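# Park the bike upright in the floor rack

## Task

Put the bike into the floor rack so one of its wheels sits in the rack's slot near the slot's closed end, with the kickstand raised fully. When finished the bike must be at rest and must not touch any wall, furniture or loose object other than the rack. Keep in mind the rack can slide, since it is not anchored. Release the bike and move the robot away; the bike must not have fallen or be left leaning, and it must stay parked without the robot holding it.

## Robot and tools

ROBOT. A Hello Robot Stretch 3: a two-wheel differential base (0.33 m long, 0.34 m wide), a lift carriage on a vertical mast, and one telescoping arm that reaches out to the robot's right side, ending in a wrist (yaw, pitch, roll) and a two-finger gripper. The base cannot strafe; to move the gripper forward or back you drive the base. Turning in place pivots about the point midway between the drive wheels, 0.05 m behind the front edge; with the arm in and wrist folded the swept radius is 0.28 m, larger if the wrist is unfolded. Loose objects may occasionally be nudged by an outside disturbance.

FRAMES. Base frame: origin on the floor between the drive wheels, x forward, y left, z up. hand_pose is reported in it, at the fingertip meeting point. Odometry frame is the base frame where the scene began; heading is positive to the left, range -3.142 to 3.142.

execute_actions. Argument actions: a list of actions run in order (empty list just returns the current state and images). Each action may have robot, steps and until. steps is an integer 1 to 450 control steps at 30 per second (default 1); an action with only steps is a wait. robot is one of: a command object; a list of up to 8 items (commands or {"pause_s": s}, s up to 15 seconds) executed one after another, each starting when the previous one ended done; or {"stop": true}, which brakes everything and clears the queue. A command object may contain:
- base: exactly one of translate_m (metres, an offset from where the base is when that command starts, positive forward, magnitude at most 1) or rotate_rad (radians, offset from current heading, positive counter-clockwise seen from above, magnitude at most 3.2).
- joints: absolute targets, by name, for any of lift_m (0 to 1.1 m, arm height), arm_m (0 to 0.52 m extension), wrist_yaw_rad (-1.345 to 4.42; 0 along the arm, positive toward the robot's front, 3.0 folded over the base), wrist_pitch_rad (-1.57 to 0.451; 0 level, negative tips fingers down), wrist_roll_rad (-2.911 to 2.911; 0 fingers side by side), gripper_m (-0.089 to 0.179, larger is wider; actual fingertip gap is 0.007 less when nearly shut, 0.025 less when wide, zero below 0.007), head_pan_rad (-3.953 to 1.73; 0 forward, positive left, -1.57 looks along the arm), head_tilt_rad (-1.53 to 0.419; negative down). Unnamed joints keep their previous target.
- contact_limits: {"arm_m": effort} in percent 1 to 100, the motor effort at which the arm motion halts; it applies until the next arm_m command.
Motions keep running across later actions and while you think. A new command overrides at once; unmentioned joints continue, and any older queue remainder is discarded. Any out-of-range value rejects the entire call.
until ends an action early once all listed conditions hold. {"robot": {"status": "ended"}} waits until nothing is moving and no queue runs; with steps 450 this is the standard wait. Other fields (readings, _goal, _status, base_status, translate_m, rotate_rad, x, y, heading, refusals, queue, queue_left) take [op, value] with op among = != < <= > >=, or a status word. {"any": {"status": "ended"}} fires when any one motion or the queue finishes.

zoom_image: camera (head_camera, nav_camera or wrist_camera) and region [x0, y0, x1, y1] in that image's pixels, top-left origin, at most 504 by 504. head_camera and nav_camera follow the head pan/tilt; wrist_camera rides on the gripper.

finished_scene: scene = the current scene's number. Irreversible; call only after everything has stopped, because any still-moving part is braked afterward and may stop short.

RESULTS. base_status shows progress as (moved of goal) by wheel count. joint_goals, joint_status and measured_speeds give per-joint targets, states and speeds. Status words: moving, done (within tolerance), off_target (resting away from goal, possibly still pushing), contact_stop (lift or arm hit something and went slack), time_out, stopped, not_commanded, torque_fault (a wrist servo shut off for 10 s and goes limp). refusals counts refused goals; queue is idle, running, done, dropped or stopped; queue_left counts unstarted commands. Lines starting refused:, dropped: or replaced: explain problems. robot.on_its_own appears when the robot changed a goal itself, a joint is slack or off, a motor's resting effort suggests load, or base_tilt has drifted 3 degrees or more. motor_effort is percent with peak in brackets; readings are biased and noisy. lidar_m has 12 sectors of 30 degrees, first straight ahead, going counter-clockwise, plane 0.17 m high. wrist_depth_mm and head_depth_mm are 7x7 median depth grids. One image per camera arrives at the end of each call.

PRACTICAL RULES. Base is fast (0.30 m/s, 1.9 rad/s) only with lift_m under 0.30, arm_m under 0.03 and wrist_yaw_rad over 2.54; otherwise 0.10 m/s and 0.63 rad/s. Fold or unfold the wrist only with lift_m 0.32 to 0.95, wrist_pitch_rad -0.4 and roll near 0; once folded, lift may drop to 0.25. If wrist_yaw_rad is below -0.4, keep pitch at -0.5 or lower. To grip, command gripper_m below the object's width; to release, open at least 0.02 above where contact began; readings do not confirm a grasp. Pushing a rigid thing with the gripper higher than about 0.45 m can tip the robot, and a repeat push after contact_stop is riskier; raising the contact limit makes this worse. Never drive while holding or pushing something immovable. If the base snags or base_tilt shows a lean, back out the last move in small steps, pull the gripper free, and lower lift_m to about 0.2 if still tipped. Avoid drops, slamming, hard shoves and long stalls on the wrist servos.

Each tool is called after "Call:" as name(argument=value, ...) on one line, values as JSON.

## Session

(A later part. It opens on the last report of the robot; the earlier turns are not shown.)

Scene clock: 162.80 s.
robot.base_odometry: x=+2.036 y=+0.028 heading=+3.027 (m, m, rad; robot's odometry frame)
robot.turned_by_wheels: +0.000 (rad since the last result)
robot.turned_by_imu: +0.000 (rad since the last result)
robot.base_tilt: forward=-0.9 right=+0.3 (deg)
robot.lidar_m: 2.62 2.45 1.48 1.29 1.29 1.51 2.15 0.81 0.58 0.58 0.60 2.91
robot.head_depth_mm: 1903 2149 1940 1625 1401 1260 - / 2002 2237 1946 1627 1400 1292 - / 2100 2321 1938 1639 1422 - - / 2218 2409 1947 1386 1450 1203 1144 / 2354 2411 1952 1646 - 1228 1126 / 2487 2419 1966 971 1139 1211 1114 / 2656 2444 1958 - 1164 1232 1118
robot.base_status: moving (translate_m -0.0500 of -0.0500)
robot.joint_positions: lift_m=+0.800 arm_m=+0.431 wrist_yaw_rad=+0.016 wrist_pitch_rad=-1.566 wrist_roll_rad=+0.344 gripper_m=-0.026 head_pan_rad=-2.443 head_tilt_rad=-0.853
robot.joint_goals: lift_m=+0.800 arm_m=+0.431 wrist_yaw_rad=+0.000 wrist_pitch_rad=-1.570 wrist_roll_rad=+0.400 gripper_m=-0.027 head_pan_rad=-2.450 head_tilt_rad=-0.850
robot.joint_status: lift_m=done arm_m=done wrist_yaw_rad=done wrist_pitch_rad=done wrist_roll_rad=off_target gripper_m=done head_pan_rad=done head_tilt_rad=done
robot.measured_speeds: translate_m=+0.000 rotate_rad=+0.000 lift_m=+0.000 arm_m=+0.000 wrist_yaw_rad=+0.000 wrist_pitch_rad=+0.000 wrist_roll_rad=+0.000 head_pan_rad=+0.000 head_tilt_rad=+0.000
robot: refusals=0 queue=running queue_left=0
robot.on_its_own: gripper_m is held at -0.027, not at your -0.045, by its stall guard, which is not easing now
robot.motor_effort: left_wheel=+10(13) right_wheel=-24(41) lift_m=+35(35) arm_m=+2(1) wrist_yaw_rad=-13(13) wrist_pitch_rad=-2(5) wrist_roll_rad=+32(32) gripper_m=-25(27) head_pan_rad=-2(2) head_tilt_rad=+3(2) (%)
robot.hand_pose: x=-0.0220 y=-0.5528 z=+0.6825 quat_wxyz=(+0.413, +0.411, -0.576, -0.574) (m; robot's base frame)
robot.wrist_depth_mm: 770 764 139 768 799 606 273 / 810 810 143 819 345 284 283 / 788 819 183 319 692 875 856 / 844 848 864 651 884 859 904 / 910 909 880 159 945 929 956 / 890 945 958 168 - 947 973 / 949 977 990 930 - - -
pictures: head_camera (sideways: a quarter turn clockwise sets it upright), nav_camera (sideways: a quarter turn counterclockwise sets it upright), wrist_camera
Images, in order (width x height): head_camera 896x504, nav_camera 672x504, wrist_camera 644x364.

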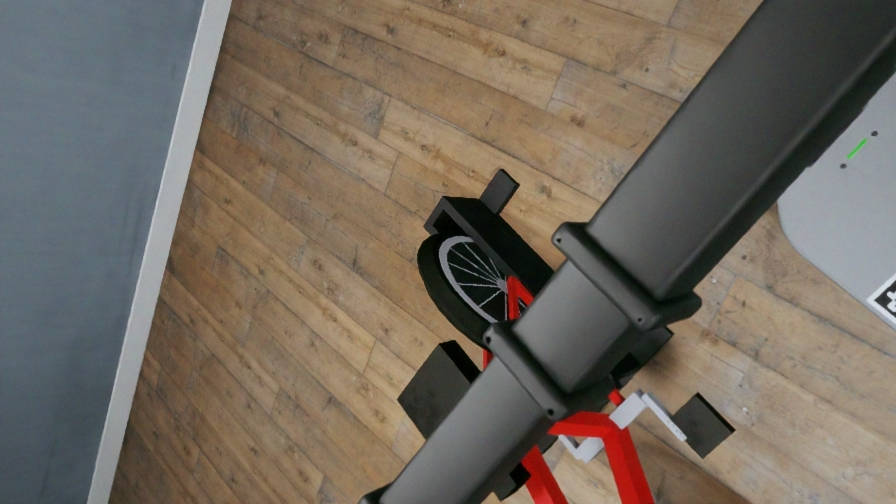

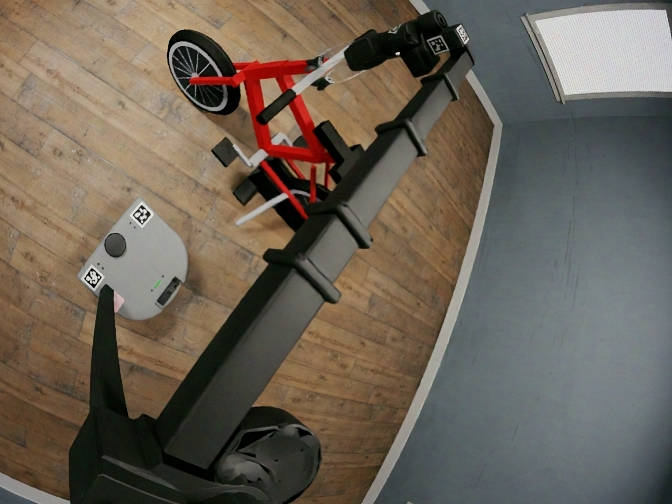

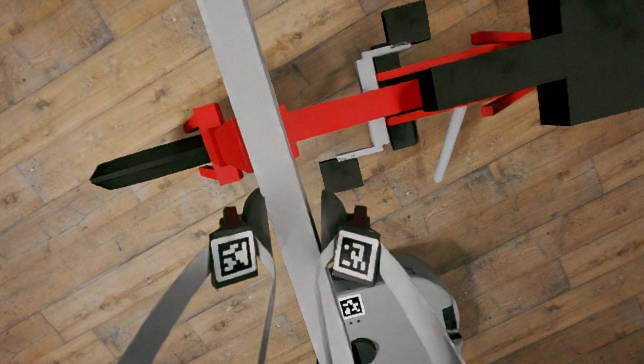

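Call:
execute_actions(actions=[{"robot": {"base": {"translate_m": -0.045}}, "steps": 50, "until": {"robot": {"status": "ended"}}}])

Scene clock: 164.53 s.
robot.base_odometry: x=+2.081 y=+0.023 heading=+3.027 (m, m, rad; robot's odometry frame)
robot.turned_by_wheels: +0.000 (rad since the last result)
robot.turned_by_imu: +0.000 (rad since the last result)
robot.base_tilt: forward=-0.4 right=+0.5 (deg)
robot.lidar_m: 2.66 2.46 1.47 1.28 1.28 1.50 2.11 0.81 0.58 0.58 0.60 2.91
robot.head_depth_mm: 1862 2137 1924 1630 1405 1255 - / 1951 2211 1939 1621 1410 1296 - / 2066 2299 1949 1629 1427 - - / 2180 2369 1948 1381 1447 1198 1145 / 2292 2425 1962 1650 - 1224 1124 / 2462 2428 1964 970 1139 1209 1112 / 2610 2431 1967 - 1160 1231 1118
robot.base_status: done (translate_m -0.0450 of -0.0450)
robot.joint_positions: lift_m=+0.800 arm_m=+0.431 wrist_yaw_rad=+0.016 wrist_pitch_rad=-1.564 wrist_roll_rad=+0.344 gripper_m=-0.026 head_pan_rad=-2.443 head_tilt_rad=-0.853
robot.joint_goals: lift_m=+0.800 arm_m=+0.431 wrist_yaw_rad=+0.000 wrist_pitch_rad=-1.570 wrist_roll_rad=+0.400 gripper_m=-0.027 head_pan_rad=-2.450 head_tilt_rad=-0.850
robot.joint_status: lift_m=done arm_m=done wrist_yaw_rad=done wrist_pitch_rad=done wrist_roll_rad=off_target gripper_m=done head_pan_rad=done head_tilt_rad=done
robot.measured_speeds: translate_m=+0.000 rotate_rad=+0.000 lift_m=+0.000 arm_m=+0.000 wrist_yaw_rad=+0.000 wrist_pitch_rad=+0.000 wrist_roll_rad=+0.000 head_pan_rad=+0.000 head_tilt_rad=+0.000
robot: refusals=0 queue=done queue_left=0
robot.on_its_own: gripper_m is held at -0.027, not at your -0.045, by its stall guard, which is not easing now; right_wheel is at rest, and its effort (-26) is outside its rest range (-18 to +18); wrist_yaw_rad is at rest, and its effort (-13) is outside its rest range (-12 to +12)
robot.motor_effort: left_wheel=+10(13) right_wheel=-26(35) lift_m=+35(35) arm_m=+2(1) wrist_yaw_rad=-13(13) wrist_pitch_rad=-3(3) wrist_roll_rad=+32(31) gripper_m=-25(26) head_pan_rad=-2(3) head_tilt_rad=+2(3) (%)
robot.hand_pose: x=-0.0220 y=-0.5533 z=+0.6824 quat_wxyz=(+0.413, +0.410, -0.576, -0.573) (m; robot's base frame)
robot.wrist_depth_mm: 757 759 145 790 772 791 275 / 795 789 143 786 347 282 286 / 794 824 174 322 699 837 844 / 853 825 498 646 870 865 868 / 889 897 896 159 923 920 933 / 910 936 912 167 - 985 958 / 991 968 962 952 - 990 -
pictures: head_camera (sideways: a quarter turn clockwise sets it upright), nav_camera (sideways: a quarter turn counterclockwise sets it upright), wrist_camera
Images, in order (width x height): head_camera 896x504, nav_camera 672x504, wrist_camera 644x364.

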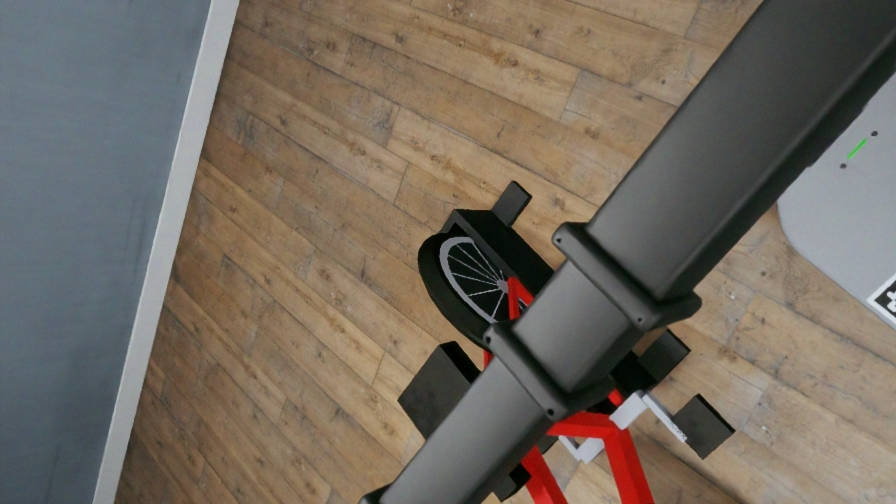

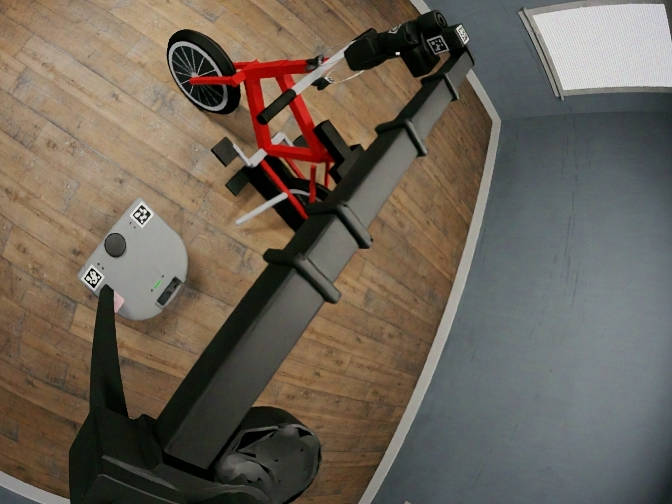

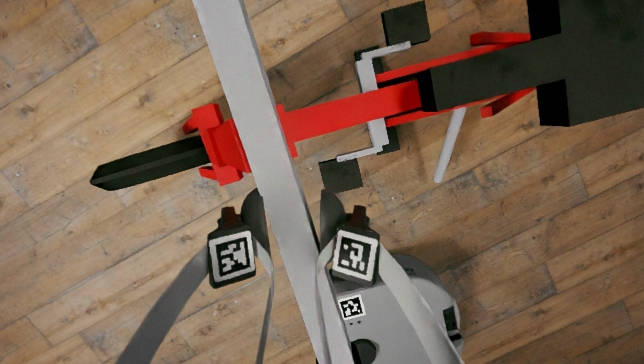

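Call:
execute_actions(actions=[{"robot": {"base": {"translate_m": -0.02}}, "steps": 45, "until": {"robot": {"status": "ended"}}}])

Scene clock: 166.17 s.
robot.base_odometry: x=+2.101 y=+0.021 heading=+3.027 (m, m, rad; robot's odometry frame)
robot.turned_by_wheels: +0.000 (rad since the last result)
robot.turned_by_imu: +0.000 (rad since the last result)
robot.base_tilt: forward=-0.5 right=+1.2 (deg)
robot.lidar_m: 2.69 2.45 1.46 1.28 1.28 1.49 2.08 0.80 0.58 0.58 0.60 2.92
robot.head_depth_mm: 1835 2116 1931 1627 1403 1257 - / 1936 2196 1935 1628 1409 1294 - / 2032 2261 1948 1637 1426 - - / 2156 2351 1955 1380 1445 1202 1147 / 2292 2407 1962 1640 - 1228 1127 / 2422 2447 1972 971 1137 1209 1114 / 2588 2437 1974 - 1161 1231 1116
robot.base_status: moving (translate_m -0.0200 of -0.0200)
robot.joint_positions: lift_m=+0.800 arm_m=+0.431 wrist_yaw_rad=+0.016 wrist_pitch_rad=-1.567 wrist_roll_rad=+0.345 gripper_m=-0.026 head_pan_rad=-2.443 head_tilt_rad=-0.853
robot.joint_goals: lift_m=+0.800 arm_m=+0.431 wrist_yaw_rad=+0.000 wrist_pitch_rad=-1.570 wrist_roll_rad=+0.400 gripper_m=-0.027 head_pan_rad=-2.450 head_tilt_rad=-0.850
robot.joint_status: lift_m=done arm_m=done wrist_yaw_rad=done wrist_pitch_rad=done wrist_roll_rad=off_target gripper_m=done head_pan_rad=done head_tilt_rad=done
robot.measured_speeds: translate_m=+0.000 rotate_rad=+0.000 lift_m=+0.000 arm_m=+0.000 wrist_yaw_rad=+0.000 wrist_pitch_rad=+0.000 wrist_roll_rad=+0.000 head_pan_rad=+0.000 head_tilt_rad=+0.000
robot: refusals=0 queue=running queue_left=0
robot.on_its_own: gripper_m is held at -0.027, not at your -0.045, by its stall guard, which is not easing now
robot.motor_effort: left_wheel=+10(16) right_wheel=-24(41) lift_m=+34(35) arm_m=+2(1) wrist_yaw_rad=-13(13) wrist_pitch_rad=-1(4) wrist_roll_rad=+31(31) gripper_m=-25(28) head_pan_rad=-2(2) head_tilt_rad=+1(1) (%)
robot.hand_pose: x=-0.0220 y=-0.5526 z=+0.6825 quat_wxyz=(+0.412, +0.411, -0.576, -0.574) (m; robot's base frame)
robot.wrist_depth_mm: 774 767 138 796 779 610 276 / 796 794 797 792 348 288 287 / 812 812 204 321 847 868 881 / 850 861 891 641 872 875 869 / 875 902 885 159 907 906 940 / 906 899 926 167 - 947 984 / 971 950 - 981 - - -
pictures: head_camera (sideways: a quarter turn clockwise sets it upright), nav_camera (sideways: a quarter turn counterclockwise sets it upright), wrist_camera
Images, in order (width x height): head_camera 896x504, nav_camera 672x504, wrist_camera 644x364.

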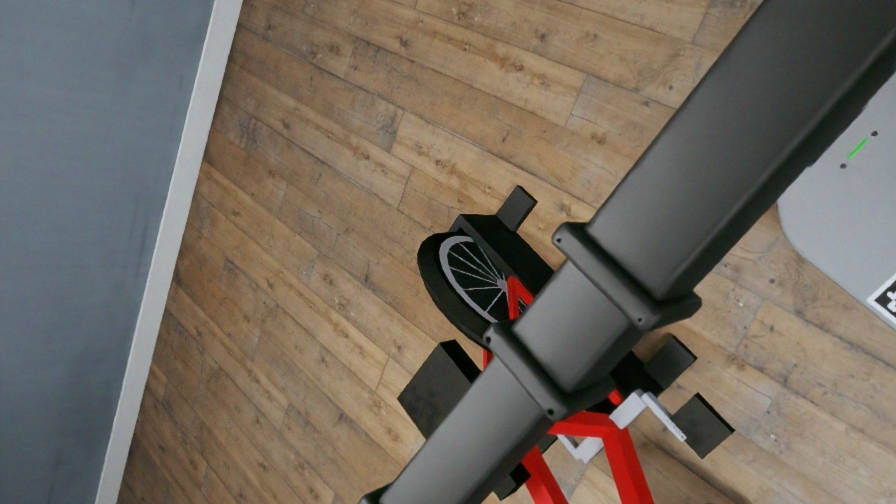

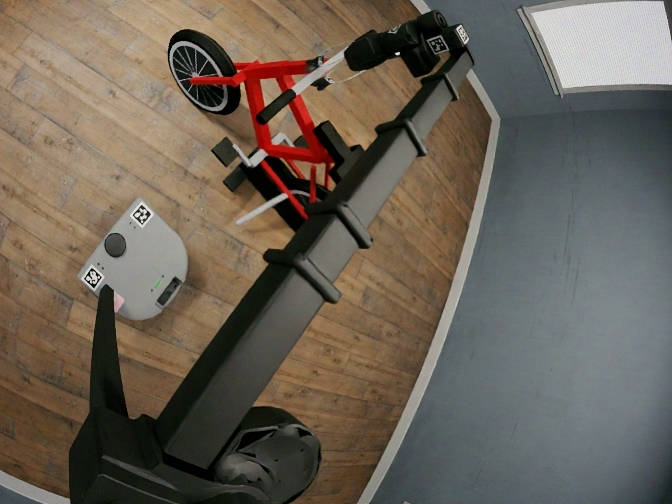

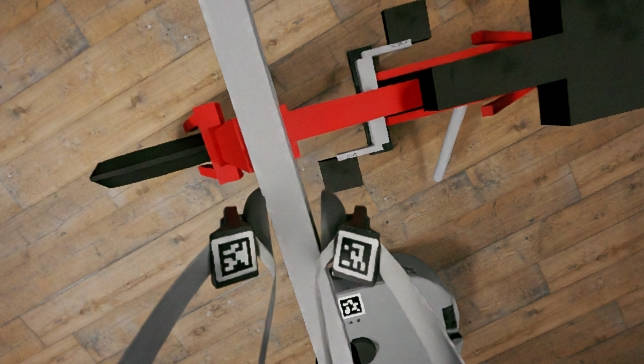

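Call:
execute_actions(actions=[{"robot": {"base": {"translate_m": -0.012}}, "steps": 40, "until": {"robot": {"status": "ended"}}}])

Scene clock: 168.57 s.
robot.base_odometry: x=+2.113 y=+0.020 heading=+3.028 (m, m, rad; robot's odometry frame)
robot.turned_by_wheels: +0.001 (rad since the last result)
robot.turned_by_imu: +0.001 (rad since the last result)
robot.base_tilt: forward=-0.4 right=+0.5 (deg)
robot.lidar_m: 2.69 2.44 1.46 1.27 1.27 1.49 2.07 0.81 0.58 0.59 0.60 2.92
robot.head_depth_mm: 1827 2107 1925 1624 1406 1254 - / 1922 2184 1941 1628 1407 1290 - / 2027 2263 1943 1638 1419 - - / 2147 2331 1954 1385 1443 1203 1148 / 2270 2433 1964 1644 - 1229 1129 / 2394 2441 1965 974 1138 1218 1111 / 2579 2445 1973 - 1105 1231 1119
robot.base_status: done (translate_m -0.0119 of -0.0120)
robot.joint_positions: lift_m=+0.800 arm_m=+0.431 wrist_yaw_rad=+0.016 wrist_pitch_rad=-1.568 wrist_roll_rad=+0.345 gripper_m=-0.026 head_pan_rad=-2.443 head_tilt_rad=-0.853
robot.joint_goals: lift_m=+0.800 arm_m=+0.431 wrist_yaw_rad=+0.000 wrist_pitch_rad=-1.570 wrist_roll_rad=+0.400 gripper_m=-0.027 head_pan_rad=-2.450 head_tilt_rad=-0.850
robot.joint_status: lift_m=done arm_m=done wrist_yaw_rad=done wrist_pitch_rad=done wrist_roll_rad=off_target gripper_m=done head_pan_rad=done head_tilt_rad=done
robot.measured_speeds: translate_m=+0.000 rotate_rad=+0.000 lift_m=+0.000 arm_m=+0.000 wrist_yaw_rad=+0.000 wrist_pitch_rad=+0.000 wrist_roll_rad=+0.000 head_pan_rad=+0.000 head_tilt_rad=+0.000
robot: refusals=0 queue=done queue_left=0
robot.on_its_own: gripper_m is held at -0.027, not at your -0.045, by its stall guard, which is not easing now; right_wheel is at rest, and its effort (-45) is outside its rest range (-18 to +18); wrist_yaw_rad is at rest, and its effort (-13) is outside its rest range (-12 to +12)
robot.motor_effort: left_wheel=+17(18) right_wheel=-45(44) lift_m=+34(34) arm_m=+2(2) wrist_yaw_rad=-13(13) wrist_pitch_rad=-1(1) wrist_roll_rad=+31(31) gripper_m=-30(29) head_pan_rad=-3(2) head_tilt_rad=+2(1) (%)
robot.hand_pose: x=-0.0220 y=-0.5523 z=+0.6825 quat_wxyz=(+0.412, +0.411, -0.575, -0.575) (m; robot's base frame)
robot.wrist_depth_mm: 757 775 146 799 765 606 273 / 779 791 147 808 332 281 283 / 823 809 149 329 852 836 860 / 849 871 441 871 881 886 881 / 884 895 884 160 901 901 907 / 922 926 913 166 - 947 998 / 964 942 958 181 - - -
pictures: head_camera (sideways: a quarter turn clockwise sets it upright), nav_camera (sideways: a quarter turn counterclockwise sets it upright), wrist_camera
Images, in order (width x height): head_camera 896x504, nav_camera 672x504, wrist_camera 644x364.

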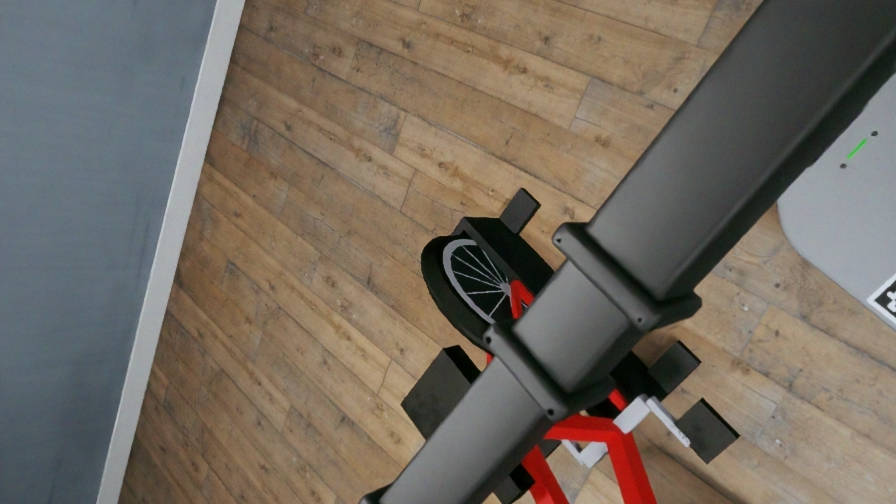

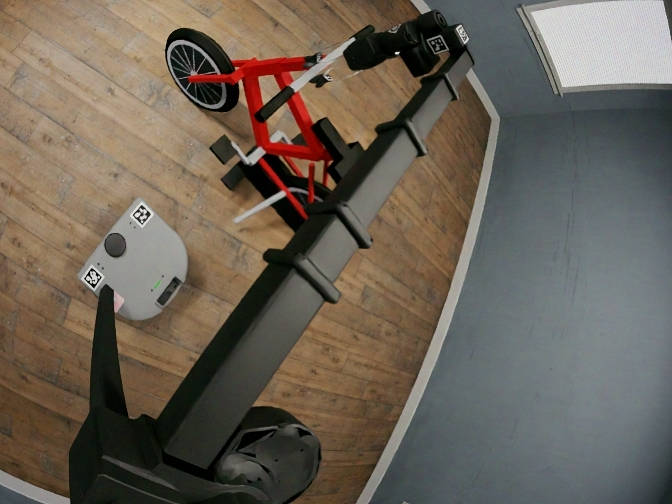

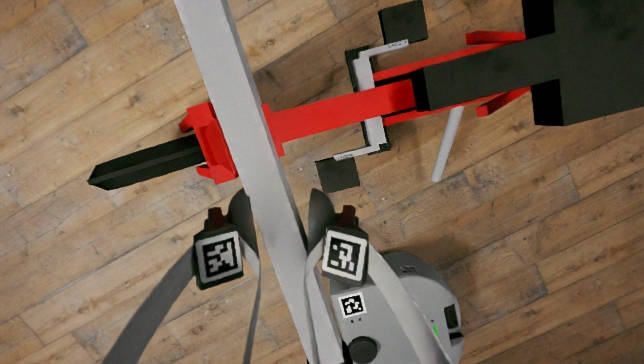

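Call:
execute_actions(actions=[{"robot": {"base": {"translate_m": 0.016}, "joints": {"wrist_roll_rad": 0.15}}, "steps": 40, "until": {"robot": {"status": "ended"}}}, {"robot": {"joints": {"gripper_m": 0.09}}, "steps": 45, "until": {"robot": {"gripper_m": [">", 0.07]}}}, {"robot": {"joints": {"lift_m": 0.85}}, "steps": 45, "until": {"robot": {"status": "ended"}}}])

Scene clock: 172.50 s.
robot.base_odometry: x=+2.097 y=+0.022 heading=+3.026 (m, m, rad; robot's odometry frame)
robot.turned_by_wheels: -0.002 (rad since the last result)
robot.turned_by_imu: -0.003 (rad since the last result)
robot.base_tilt: forward=-0.4 right=+0.5 (deg)
robot.lidar_m: 2.68 2.45 1.47 1.28 1.28 1.49 2.09 0.81 0.59 0.59 0.60 2.91
robot.head_depth_mm: 1842 2120 1924 1628 1405 - - / 1940 2204 1933 1633 1430 - - / 2037 2268 1944 1639 1461 - - / 2156 2358 1944 1387 - 1210 1141 / 2273 2412 1964 1712 - 1243 1128 / 2427 2418 1955 - 1193 1210 1116 / 2591 2429 2027 - 1163 1230 1114
robot.base_status: done (translate_m +0.0160 of +0.0160)
robot.joint_positions: lift_m=+0.850 arm_m=+0.431 wrist_yaw_rad=+0.002 wrist_pitch_rad=-1.570 wrist_roll_rad=+0.141 gripper_m=+0.090 head_pan_rad=-2.443 head_tilt_rad=-0.853
robot.joint_goals: lift_m=+0.850 arm_m=+0.431 wrist_yaw_rad=+0.000 wrist_pitch_rad=-1.570 wrist_roll_rad=+0.150 gripper_m=+0.090 head_pan_rad=-2.450 head_tilt_rad=-0.850
robot.joint_status: lift_m=done arm_m=done wrist_yaw_rad=done wrist_pitch_rad=done wrist_roll_rad=done gripper_m=done head_pan_rad=done head_tilt_rad=done
robot.measured_speeds: translate_m=+0.000 rotate_rad=+0.000 lift_m=+0.000 arm_m=+0.000 wrist_yaw_rad=+0.000 wrist_pitch_rad=+0.000 wrist_roll_rad=+0.000 head_pan_rad=+0.000 head_tilt_rad=+0.000
robot: refusals=0 queue=done queue_left=0
robot.motor_effort: left_wheel=+0(20) right_wheel=-1(45) lift_m=+41(44) arm_m=+1(2) wrist_yaw_rad=-2(13) wrist_pitch_rad=+0(1) wrist_roll_rad=+5(31) gripper_m=+1(79) head_pan_rad=-3(3) head_tilt_rad=+1(1) (%)
robot.hand_pose: x=-0.0217 y=-0.5519 z=+0.7323 quat_wxyz=(+0.464, +0.464, -0.533, -0.534) (m; robot's base frame)
robot.wrist_depth_mm: 796 786 802 837 839 845 851 / 838 820 861 813 666 360 338 / 869 867 482 366 670 350 349 / 894 919 898 687 928 922 965 / 951 929 905 919 989 966 996 / 990 951 999 234 - - - / - - - 234 - - -
pictures: head_camera (sideways: a quarter turn clockwise sets it upright), nav_camera (sideways: a quarter turn counterclockwise sets it upright), wrist_camera
Images, in order (width x height): head_camera 896x504, nav_camera 672x504, wrist_camera 644x364.

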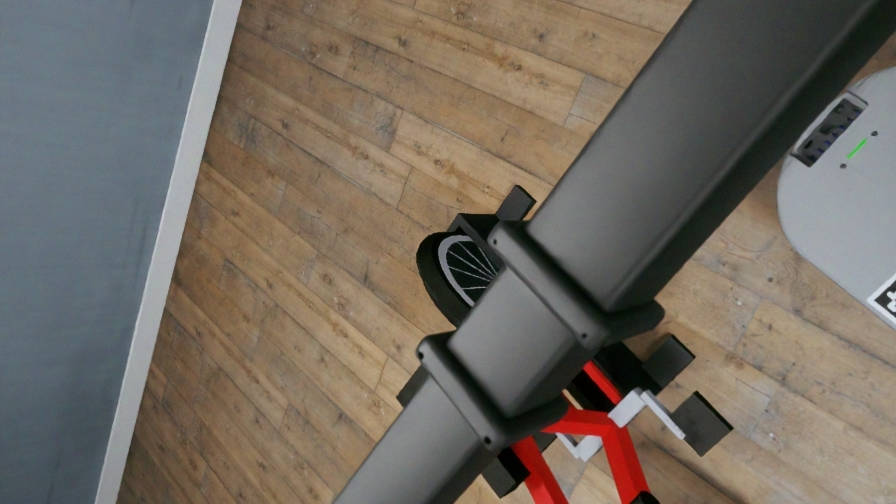

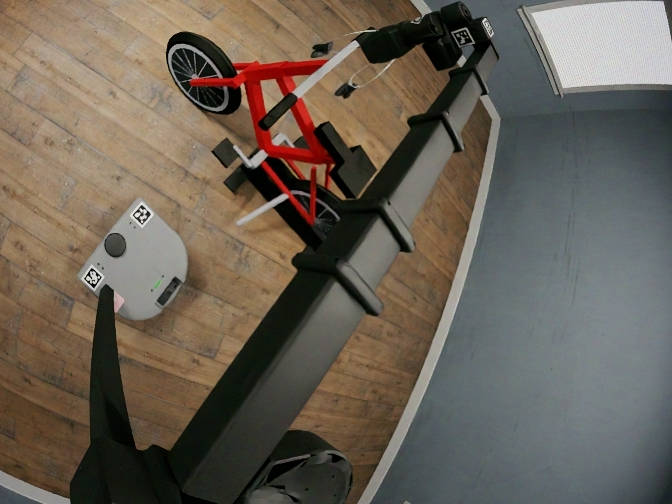

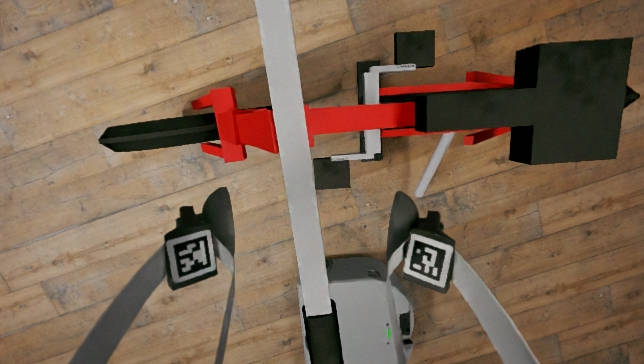

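Call:
execute_actions(actions=[{"robot": {"base": {"translate_m": -0.225}, "joints": {"arm_m": 0.275, "gripper_m": 0.0, "wrist_roll_rad": -1.53, "head_pan_rad": -1.9, "head_tilt_rad": -1.1}}, "steps": 120, "until": {"robot": {"translate_m": ["<", -0.12]}}}, {"robot": {"joints": {"lift_m": 0.25}}, "steps": 300, "until": {"robot": {"status": "ended"}}}])

Scene clock: 180.47 s.
robot.base_odometry: x=+2.320 y=-0.004 heading=+3.026 (m, m, rad; robot's odometry frame)
robot.turned_by_wheels: +0.000 (rad since the last result)
robot.turned_by_imu: -0.003 (rad since the last result)
robot.base_tilt: forward=-0.4 right=+0.4 (deg)
robot.lidar_m: 2.90 2.36 1.40 1.22 1.22 1.43 1.88 1.87 0.59 0.50 0.65 0.81
robot.head_depth_mm: 1935 1702 1528 1394 1277 1190 - / 1937 1707 1539 1371 1279 - - / 1956 1718 1549 1353 1300 - - / 1958 1737 1486 1194 1272 1186 1088 / 1970 1757 907 1264 1286 1191 1104 / 1980 1747 1503 1211 1286 1194 1102 / 1988 1746 1573 1382 1301 1200 1105
robot.base_status: done (translate_m -0.2250 of -0.2250)
robot.joint_positions: lift_m=+0.250 arm_m=+0.275 wrist_yaw_rad=+0.002 wrist_pitch_rad=-1.568 wrist_roll_rad=-1.522 gripper_m=+0.000 head_pan_rad=-1.907 head_tilt_rad=-1.086
robot.joint_goals: lift_m=+0.250 arm_m=+0.275 wrist_yaw_rad=+0.000 wrist_pitch_rad=-1.570 wrist_roll_rad=-1.530 gripper_m=+0.000 head_pan_rad=-1.900 head_tilt_rad=-1.100
robot.joint_status: lift_m=done arm_m=done wrist_yaw_rad=done wrist_pitch_rad=done wrist_roll_rad=done gripper_m=done head_pan_rad=done head_tilt_rad=done
robot.measured_speeds: translate_m=+0.000 rotate_rad=+0.000 lift_m=+0.000 arm_m=+0.000 wrist_yaw_rad=+0.000 wrist_pitch_rad=+0.000 wrist_roll_rad=+0.000 head_pan_rad=+0.000 head_tilt_rad=+0.000
robot: refusals=0 queue=done queue_left=0
robot.motor_effort: left_wheel=+0(4) right_wheel=-1(2) lift_m=+34(35) arm_m=-2(1) wrist_yaw_rad=-1(2) wrist_pitch_rad=-1(1) wrist_roll_rad=-4(5) gripper_m=-1(82) head_pan_rad=+3(27) head_tilt_rad=-6(25) (%)
robot.hand_pose: x=-0.0214 y=-0.3970 z=+0.1325 quat_wxyz=(+0.708, +0.706, -0.016, -0.017) (m; robot's base frame)
robot.wrist_depth_mm: 261 264 267 269 272 276 277 / 272 272 277 280 280 278 176 / 282 284 288 293 275 249 166 / 291 295 300 301 305 245 166 / 301 302 309 - 315 245 166 / 316 320 320 213 331 245 167 / 330 330 335 343 188 229 166
pictures: head_camera (sideways: a quarter turn clockwise sets it upright), nav_camera (sideways: a quarter turn counterclockwise sets it upright), wrist_camera
Images, in order (width x height): head_camera 896x504, nav_camera 672x504, wrist_camera 644x364.

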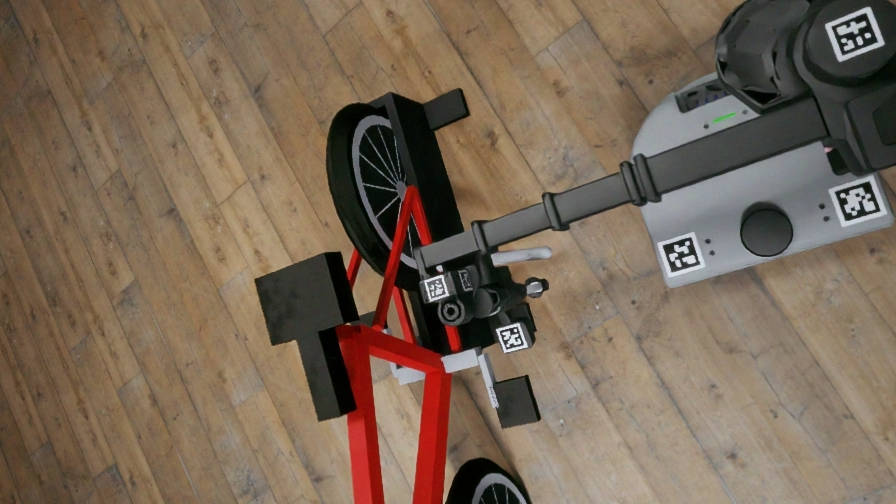

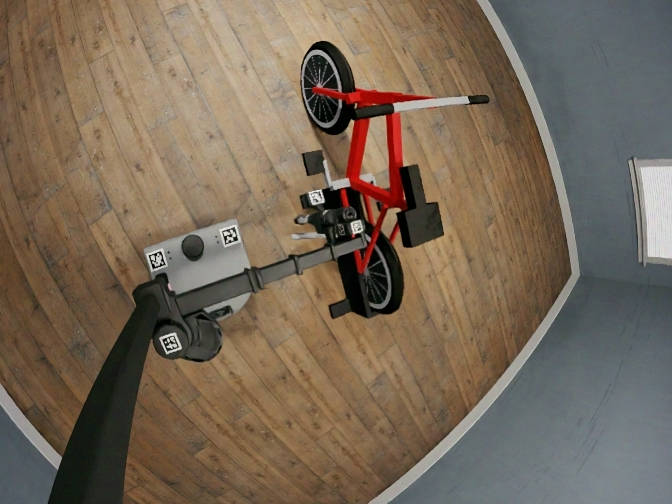

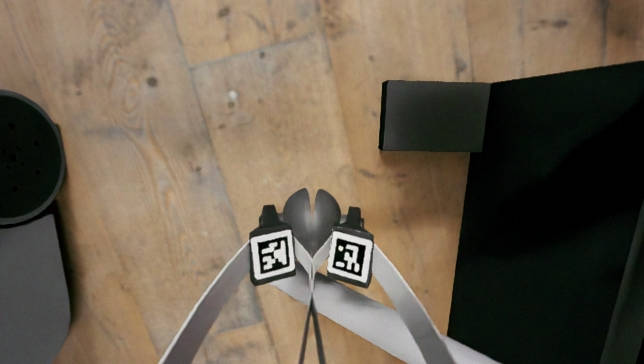

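Call:
execute_actions(actions=[{"robot": {"joints": {"lift_m": 0.188, "arm_m": 0.288}}, "steps": 60, "until": {"robot": {"status": "ended"}}}, {"robot": {"base": {"translate_m": -0.11}}, "steps": 90, "until": {"robot": {"status": "ended"}}}])

Scene clock: 184.20 s.
robot.base_odometry: x=+2.429 y=-0.017 heading=+3.026 (m, m, rad; robot's odometry frame)
robot.turned_by_wheels: +0.001 (rad since the last result)
robot.turned_by_imu: +0.000 (rad since the last result)
robot.base_tilt: forward=-0.4 right=+0.5 (deg)
robot.lidar_m: 2.99 2.30 1.37 1.20 1.19 1.39 1.77 1.77 0.59 0.49 0.70 0.81
robot.head_depth_mm: 1929 1702 1531 1393 1268 1189 - / 1949 1720 1539 1400 1281 - - / 1952 1720 1544 1351 1297 - - / 1950 1731 1548 1209 1274 1187 1089 / 1963 1741 1534 1205 1290 1195 1099 / 1962 1744 894 1225 1295 1193 1104 / 1985 1750 1570 1387 1276 1197 1106
robot.base_status: done (translate_m -0.1100 of -0.1100)
robot.joint_positions: lift_m=+0.188 arm_m=+0.288 wrist_yaw_rad=-0.002 wrist_pitch_rad=-1.569 wrist_roll_rad=-1.533 gripper_m=+0.000 head_pan_rad=-1.907 head_tilt_rad=-1.086
robot.joint_goals: lift_m=+0.188 arm_m=+0.288 wrist_yaw_rad=+0.000 wrist_pitch_rad=-1.570 wrist_roll_rad=-1.530 gripper_m=+0.000 head_pan_rad=-1.900 head_tilt_rad=-1.100
robot.joint_status: lift_m=done arm_m=done wrist_yaw_rad=done wrist_pitch_rad=done wrist_roll_rad=done gripper_m=done head_pan_rad=done head_tilt_rad=done
robot.measured_speeds: translate_m=+0.000 rotate_rad=+0.000 lift_m=+0.000 arm_m=+0.000 wrist_yaw_rad=+0.000 wrist_pitch_rad=+0.000 wrist_roll_rad=+0.000 head_pan_rad=+0.000 head_tilt_rad=+0.000
robot: refusals=0 queue=done queue_left=0
robot.motor_effort: left_wheel=+5(6) right_wheel=-16(25) lift_m=+37(38) arm_m=+2(3) wrist_yaw_rad=+2(7) wrist_pitch_rad=+0(3) wrist_roll_rad=+2(4) gripper_m=-1(2) head_pan_rad=+3(2) head_tilt_rad=-7(5) (%)
robot.hand_pose: x=-0.0213 y=-0.4093 z=+0.0705 quat_wxyz=(+0.707, +0.706, -0.014, -0.014) (m; robot's base frame)
robot.wrist_depth_mm: 207 209 212 212 214 217 155 / 214 217 217 222 221 221 155 / 220 224 226 232 231 228 153 / 229 231 234 235 241 226 154 / 240 241 243 - 250 225 153 / 248 251 248 134 257 197 146 / 260 261 266 131 110 92 81
pictures: head_camera (sideways: a quarter turn clockwise sets it upright), nav_camera (sideways: a quarter turn counterclockwise sets it upright), wrist_camera
Images, in order (width x height): head_camera 896x504, nav_camera 672x504, wrist_camera 644x364.

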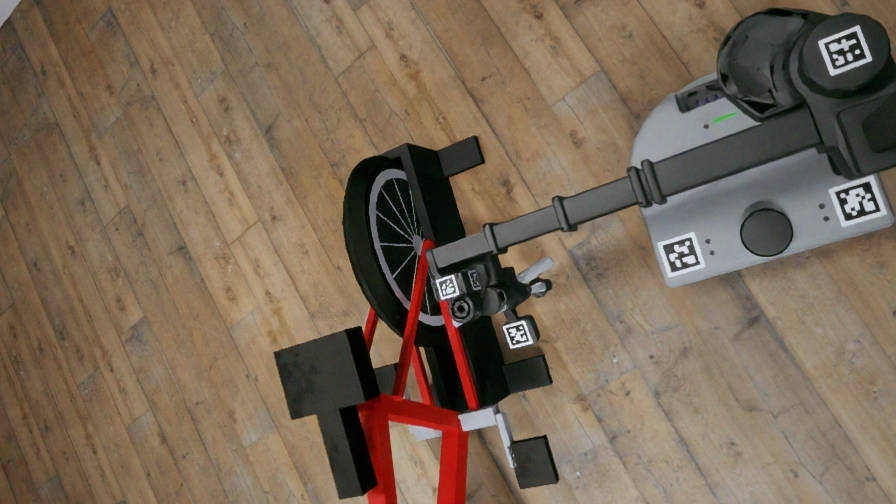

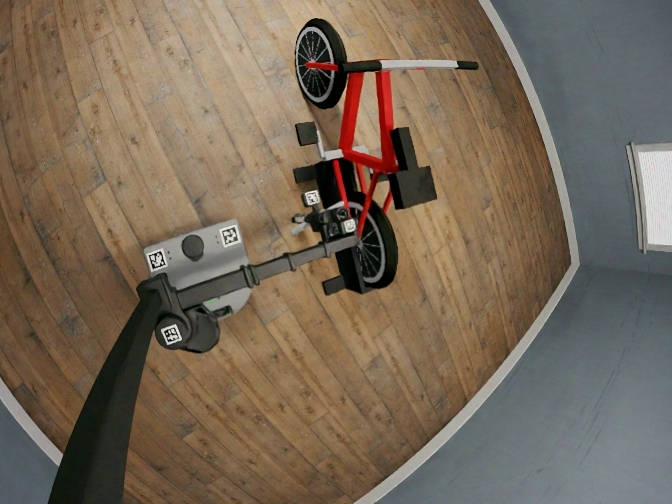

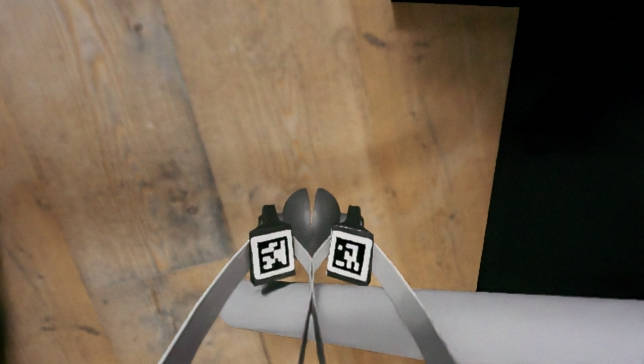

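Call:
execute_actions(actions=[{"robot": {"base": {"translate_m": -0.07}}, "steps": 90, "until": {"robot": {"status": "ended"}}}])

Scene clock: 186.10 s.
robot.base_odometry: x=+2.499 y=-0.025 heading=+3.026 (m, m, rad; robot's odometry frame)
robot.turned_by_wheels: -0.001 (rad since the last result)
robot.turned_by_imu: -0.002 (rad since the last result)
robot.base_tilt: forward=-0.4 right=+0.5 (deg)
robot.lidar_m: 3.07 2.27 1.35 1.18 1.18 1.38 1.70 1.70 0.59 0.57 0.74 0.82
robot.head_depth_mm: 1930 1704 1540 1395 1278 1189 - / 1937 1720 1534 1396 1279 - - / 1957 1723 1546 1362 1296 - - / 1959 1729 1543 1210 1272 1185 1088 / 1964 1745 1564 1158 1288 1192 1103 / 1970 1737 1518 1237 1297 1196 1104 / 1997 1748 898 1152 1281 1194 1107
robot.base_status: done (translate_m -0.0700 of -0.0700)
robot.joint_positions: lift_m=+0.188 arm_m=+0.288 wrist_yaw_rad=-0.001 wrist_pitch_rad=-1.569 wrist_roll_rad=-1.537 gripper_m=+0.000 head_pan_rad=-1.907 head_tilt_rad=-1.086
robot.joint_goals: lift_m=+0.188 arm_m=+0.288 wrist_yaw_rad=+0.000 wrist_pitch_rad=-1.570 wrist_roll_rad=-1.530 gripper_m=+0.000 head_pan_rad=-1.900 head_tilt_rad=-1.100
robot.joint_status: lift_m=done arm_m=done wrist_yaw_rad=done wrist_pitch_rad=done wrist_roll_rad=done gripper_m=done head_pan_rad=done head_tilt_rad=done
robot.measured_speeds: translate_m=+0.000 rotate_rad=+0.000 lift_m=+0.000 arm_m=+0.000 wrist_yaw_rad=+0.000 wrist_pitch_rad=+0.000 wrist_roll_rad=+0.000 head_pan_rad=+0.000 head_tilt_rad=+0.000
robot: refusals=0 queue=done queue_left=0
robot.motor_effort: left_wheel=+0(5) right_wheel=+0(21) lift_m=+37(37) arm_m=+2(2) wrist_yaw_rad=+1(2) wrist_pitch_rad=-1(1) wrist_roll_rad=+3(4) gripper_m=-1(2) head_pan_rad=+3(3) head_tilt_rad=-7(5) (%)
robot.hand_pose: x=-0.0213 y=-0.4093 z=+0.0705 quat_wxyz=(+0.708, +0.706, -0.012, -0.013) (m; robot's base frame)
robot.wrist_depth_mm: 207 208 211 212 214 214 155 / 214 215 218 218 223 223 155 / 222 224 227 229 229 225 154 / 230 233 233 236 240 227 152 / 240 240 243 - 248 226 154 / 249 250 257 259 261 223 153 / 258 263 268 268 271 219 152
pictures: head_camera (sideways: a quarter turn clockwise sets it upright), nav_camera (sideways: a quarter turn counterclockwise sets it upright), wrist_camera
Images, in order (width x height): head_camera 896x504, nav_camera 672x504, wrist_camera 644x364.

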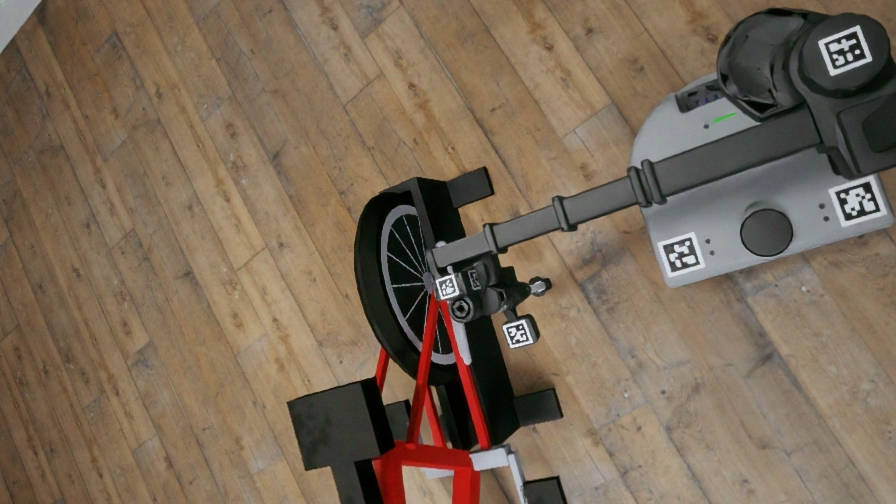

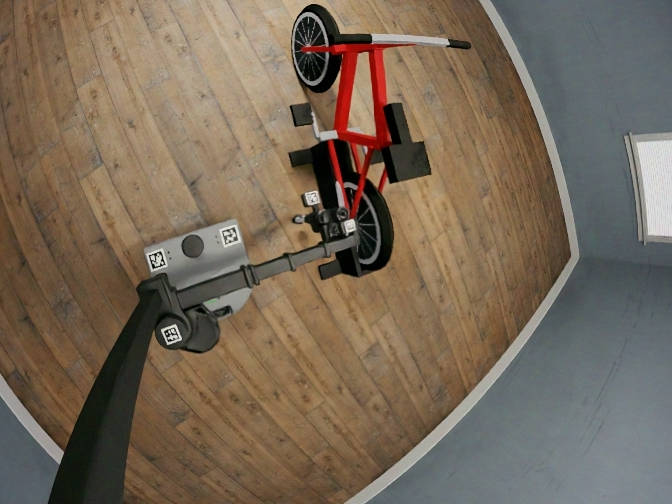

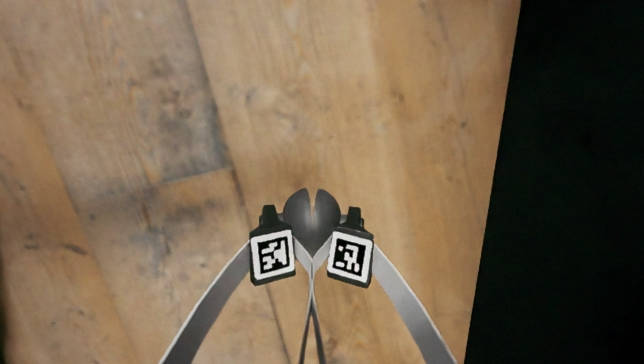

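Call:
execute_actions(actions=[{"robot": {"joints": {"arm_m": 0.1, "lift_m": 0.3}}, "steps": 120, "until": {"robot": {"status": "ended"}}}])

Scene clock: 192.13 s.
robot.base_odometry: x=+2.499 y=-0.025 heading=+3.026 (m, m, rad; robot's odometry frame)
robot.turned_by_wheels: +0.000 (rad since the last result)
robot.turned_by_imu: -0.001 (rad since the last result)
robot.base_tilt: forward=-0.4 right=+0.4 (deg)
robot.lidar_m: 3.06 2.27 1.36 1.18 1.18 1.37 1.70 1.70 0.59 0.57 0.74 0.82
robot.head_depth_mm: 1925 1701 1536 1385 1277 1191 - / 1942 1712 1538 1400 1281 - - / 1937 1727 1543 1356 1297 - - / 1954 1726 1549 1246 1259 1188 1089 / 1972 1726 1557 1188 1314 1189 1103 / 1981 1753 1513 1242 1295 1189 1110 / 1994 1753 1553 1160 1283 1197 1106
robot.base_status: done (translate_m -0.0700 of -0.0700)
robot.joint_positions: lift_m=+0.300 arm_m=+0.100 wrist_yaw_rad=+0.000 wrist_pitch_rad=-1.567 wrist_roll_rad=-1.537 gripper_m=+0.000 head_pan_rad=-1.907 head_tilt_rad=-1.086
robot.joint_goals: lift_m=+0.300 arm_m=+0.100 wrist_yaw_rad=+0.000 wrist_pitch_rad=-1.570 wrist_roll_rad=-1.530 gripper_m=+0.000 head_pan_rad=-1.900 head_tilt_rad=-1.100
robot.joint_status: lift_m=done arm_m=done wrist_yaw_rad=done wrist_pitch_rad=done wrist_roll_rad=done gripper_m=done head_pan_rad=done head_tilt_rad=done
robot.measured_speeds: translate_m=+0.000 rotate_rad=+0.000 lift_m=+0.000 arm_m=+0.000 wrist_yaw_rad=+0.000 wrist_pitch_rad=+0.000 wrist_roll_rad=+0.000 head_pan_rad=+0.000 head_tilt_rad=+0.000
robot: refusals=0 queue=done queue_left=0
robot.motor_effort: left_wheel=+0(0) right_wheel=+0(0) lift_m=+42(43) arm_m=-2(0) wrist_yaw_rad=+0(1) wrist_pitch_rad=-2(2) wrist_roll_rad=+4(4) gripper_m=-2(1) head_pan_rad=+2(2) head_tilt_rad=-6(7) (%)
robot.hand_pose: x=-0.0214 y=-0.2222 z=+0.1823 quat_wxyz=(+0.708, +0.706, -0.012, -0.012) (m; robot's base frame)
robot.wrist_depth_mm: 304 309 310 318 316 325 326 / 315 319 324 327 330 334 330 / - - - 339 336 350 350 / - - - 351 359 363 358 / - - - - 374 372 355 / - - - 385 390 390 349 / - - 394 401 408 407 355
pictures: head_camera (sideways: a quarter turn clockwise sets it upright), nav_camera (sideways: a quarter turn counterclockwise sets it upright), wrist_camera
Images, in order (width x height): head_camera 896x504, nav_camera 672x504, wrist_camera 644x364.

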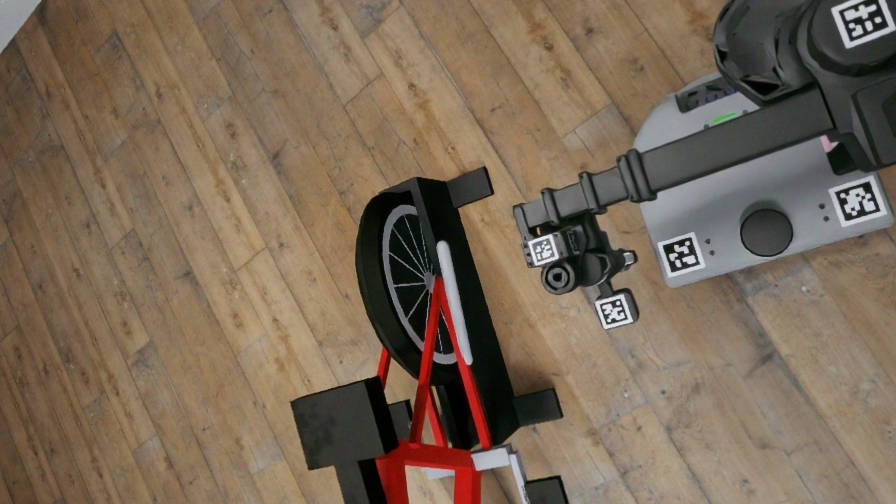

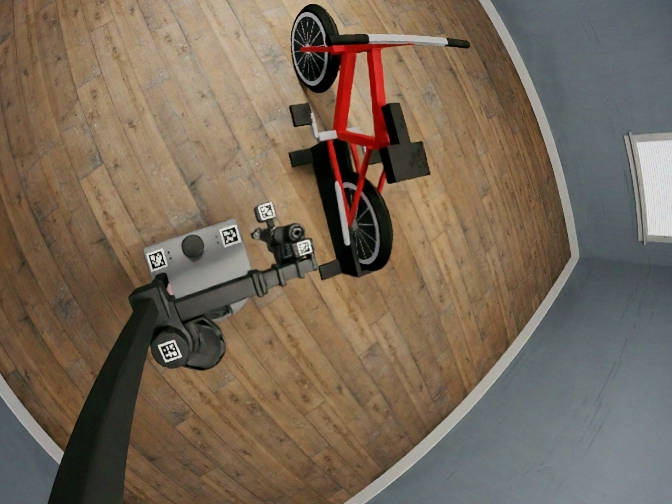

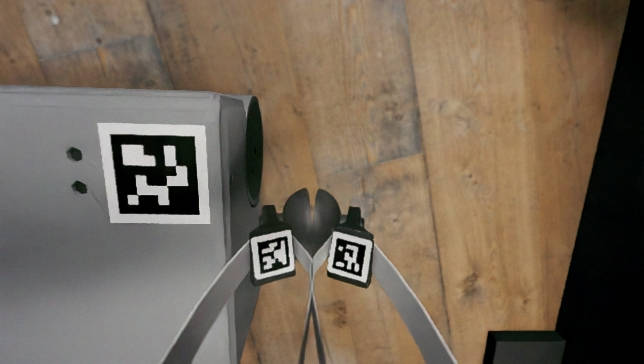

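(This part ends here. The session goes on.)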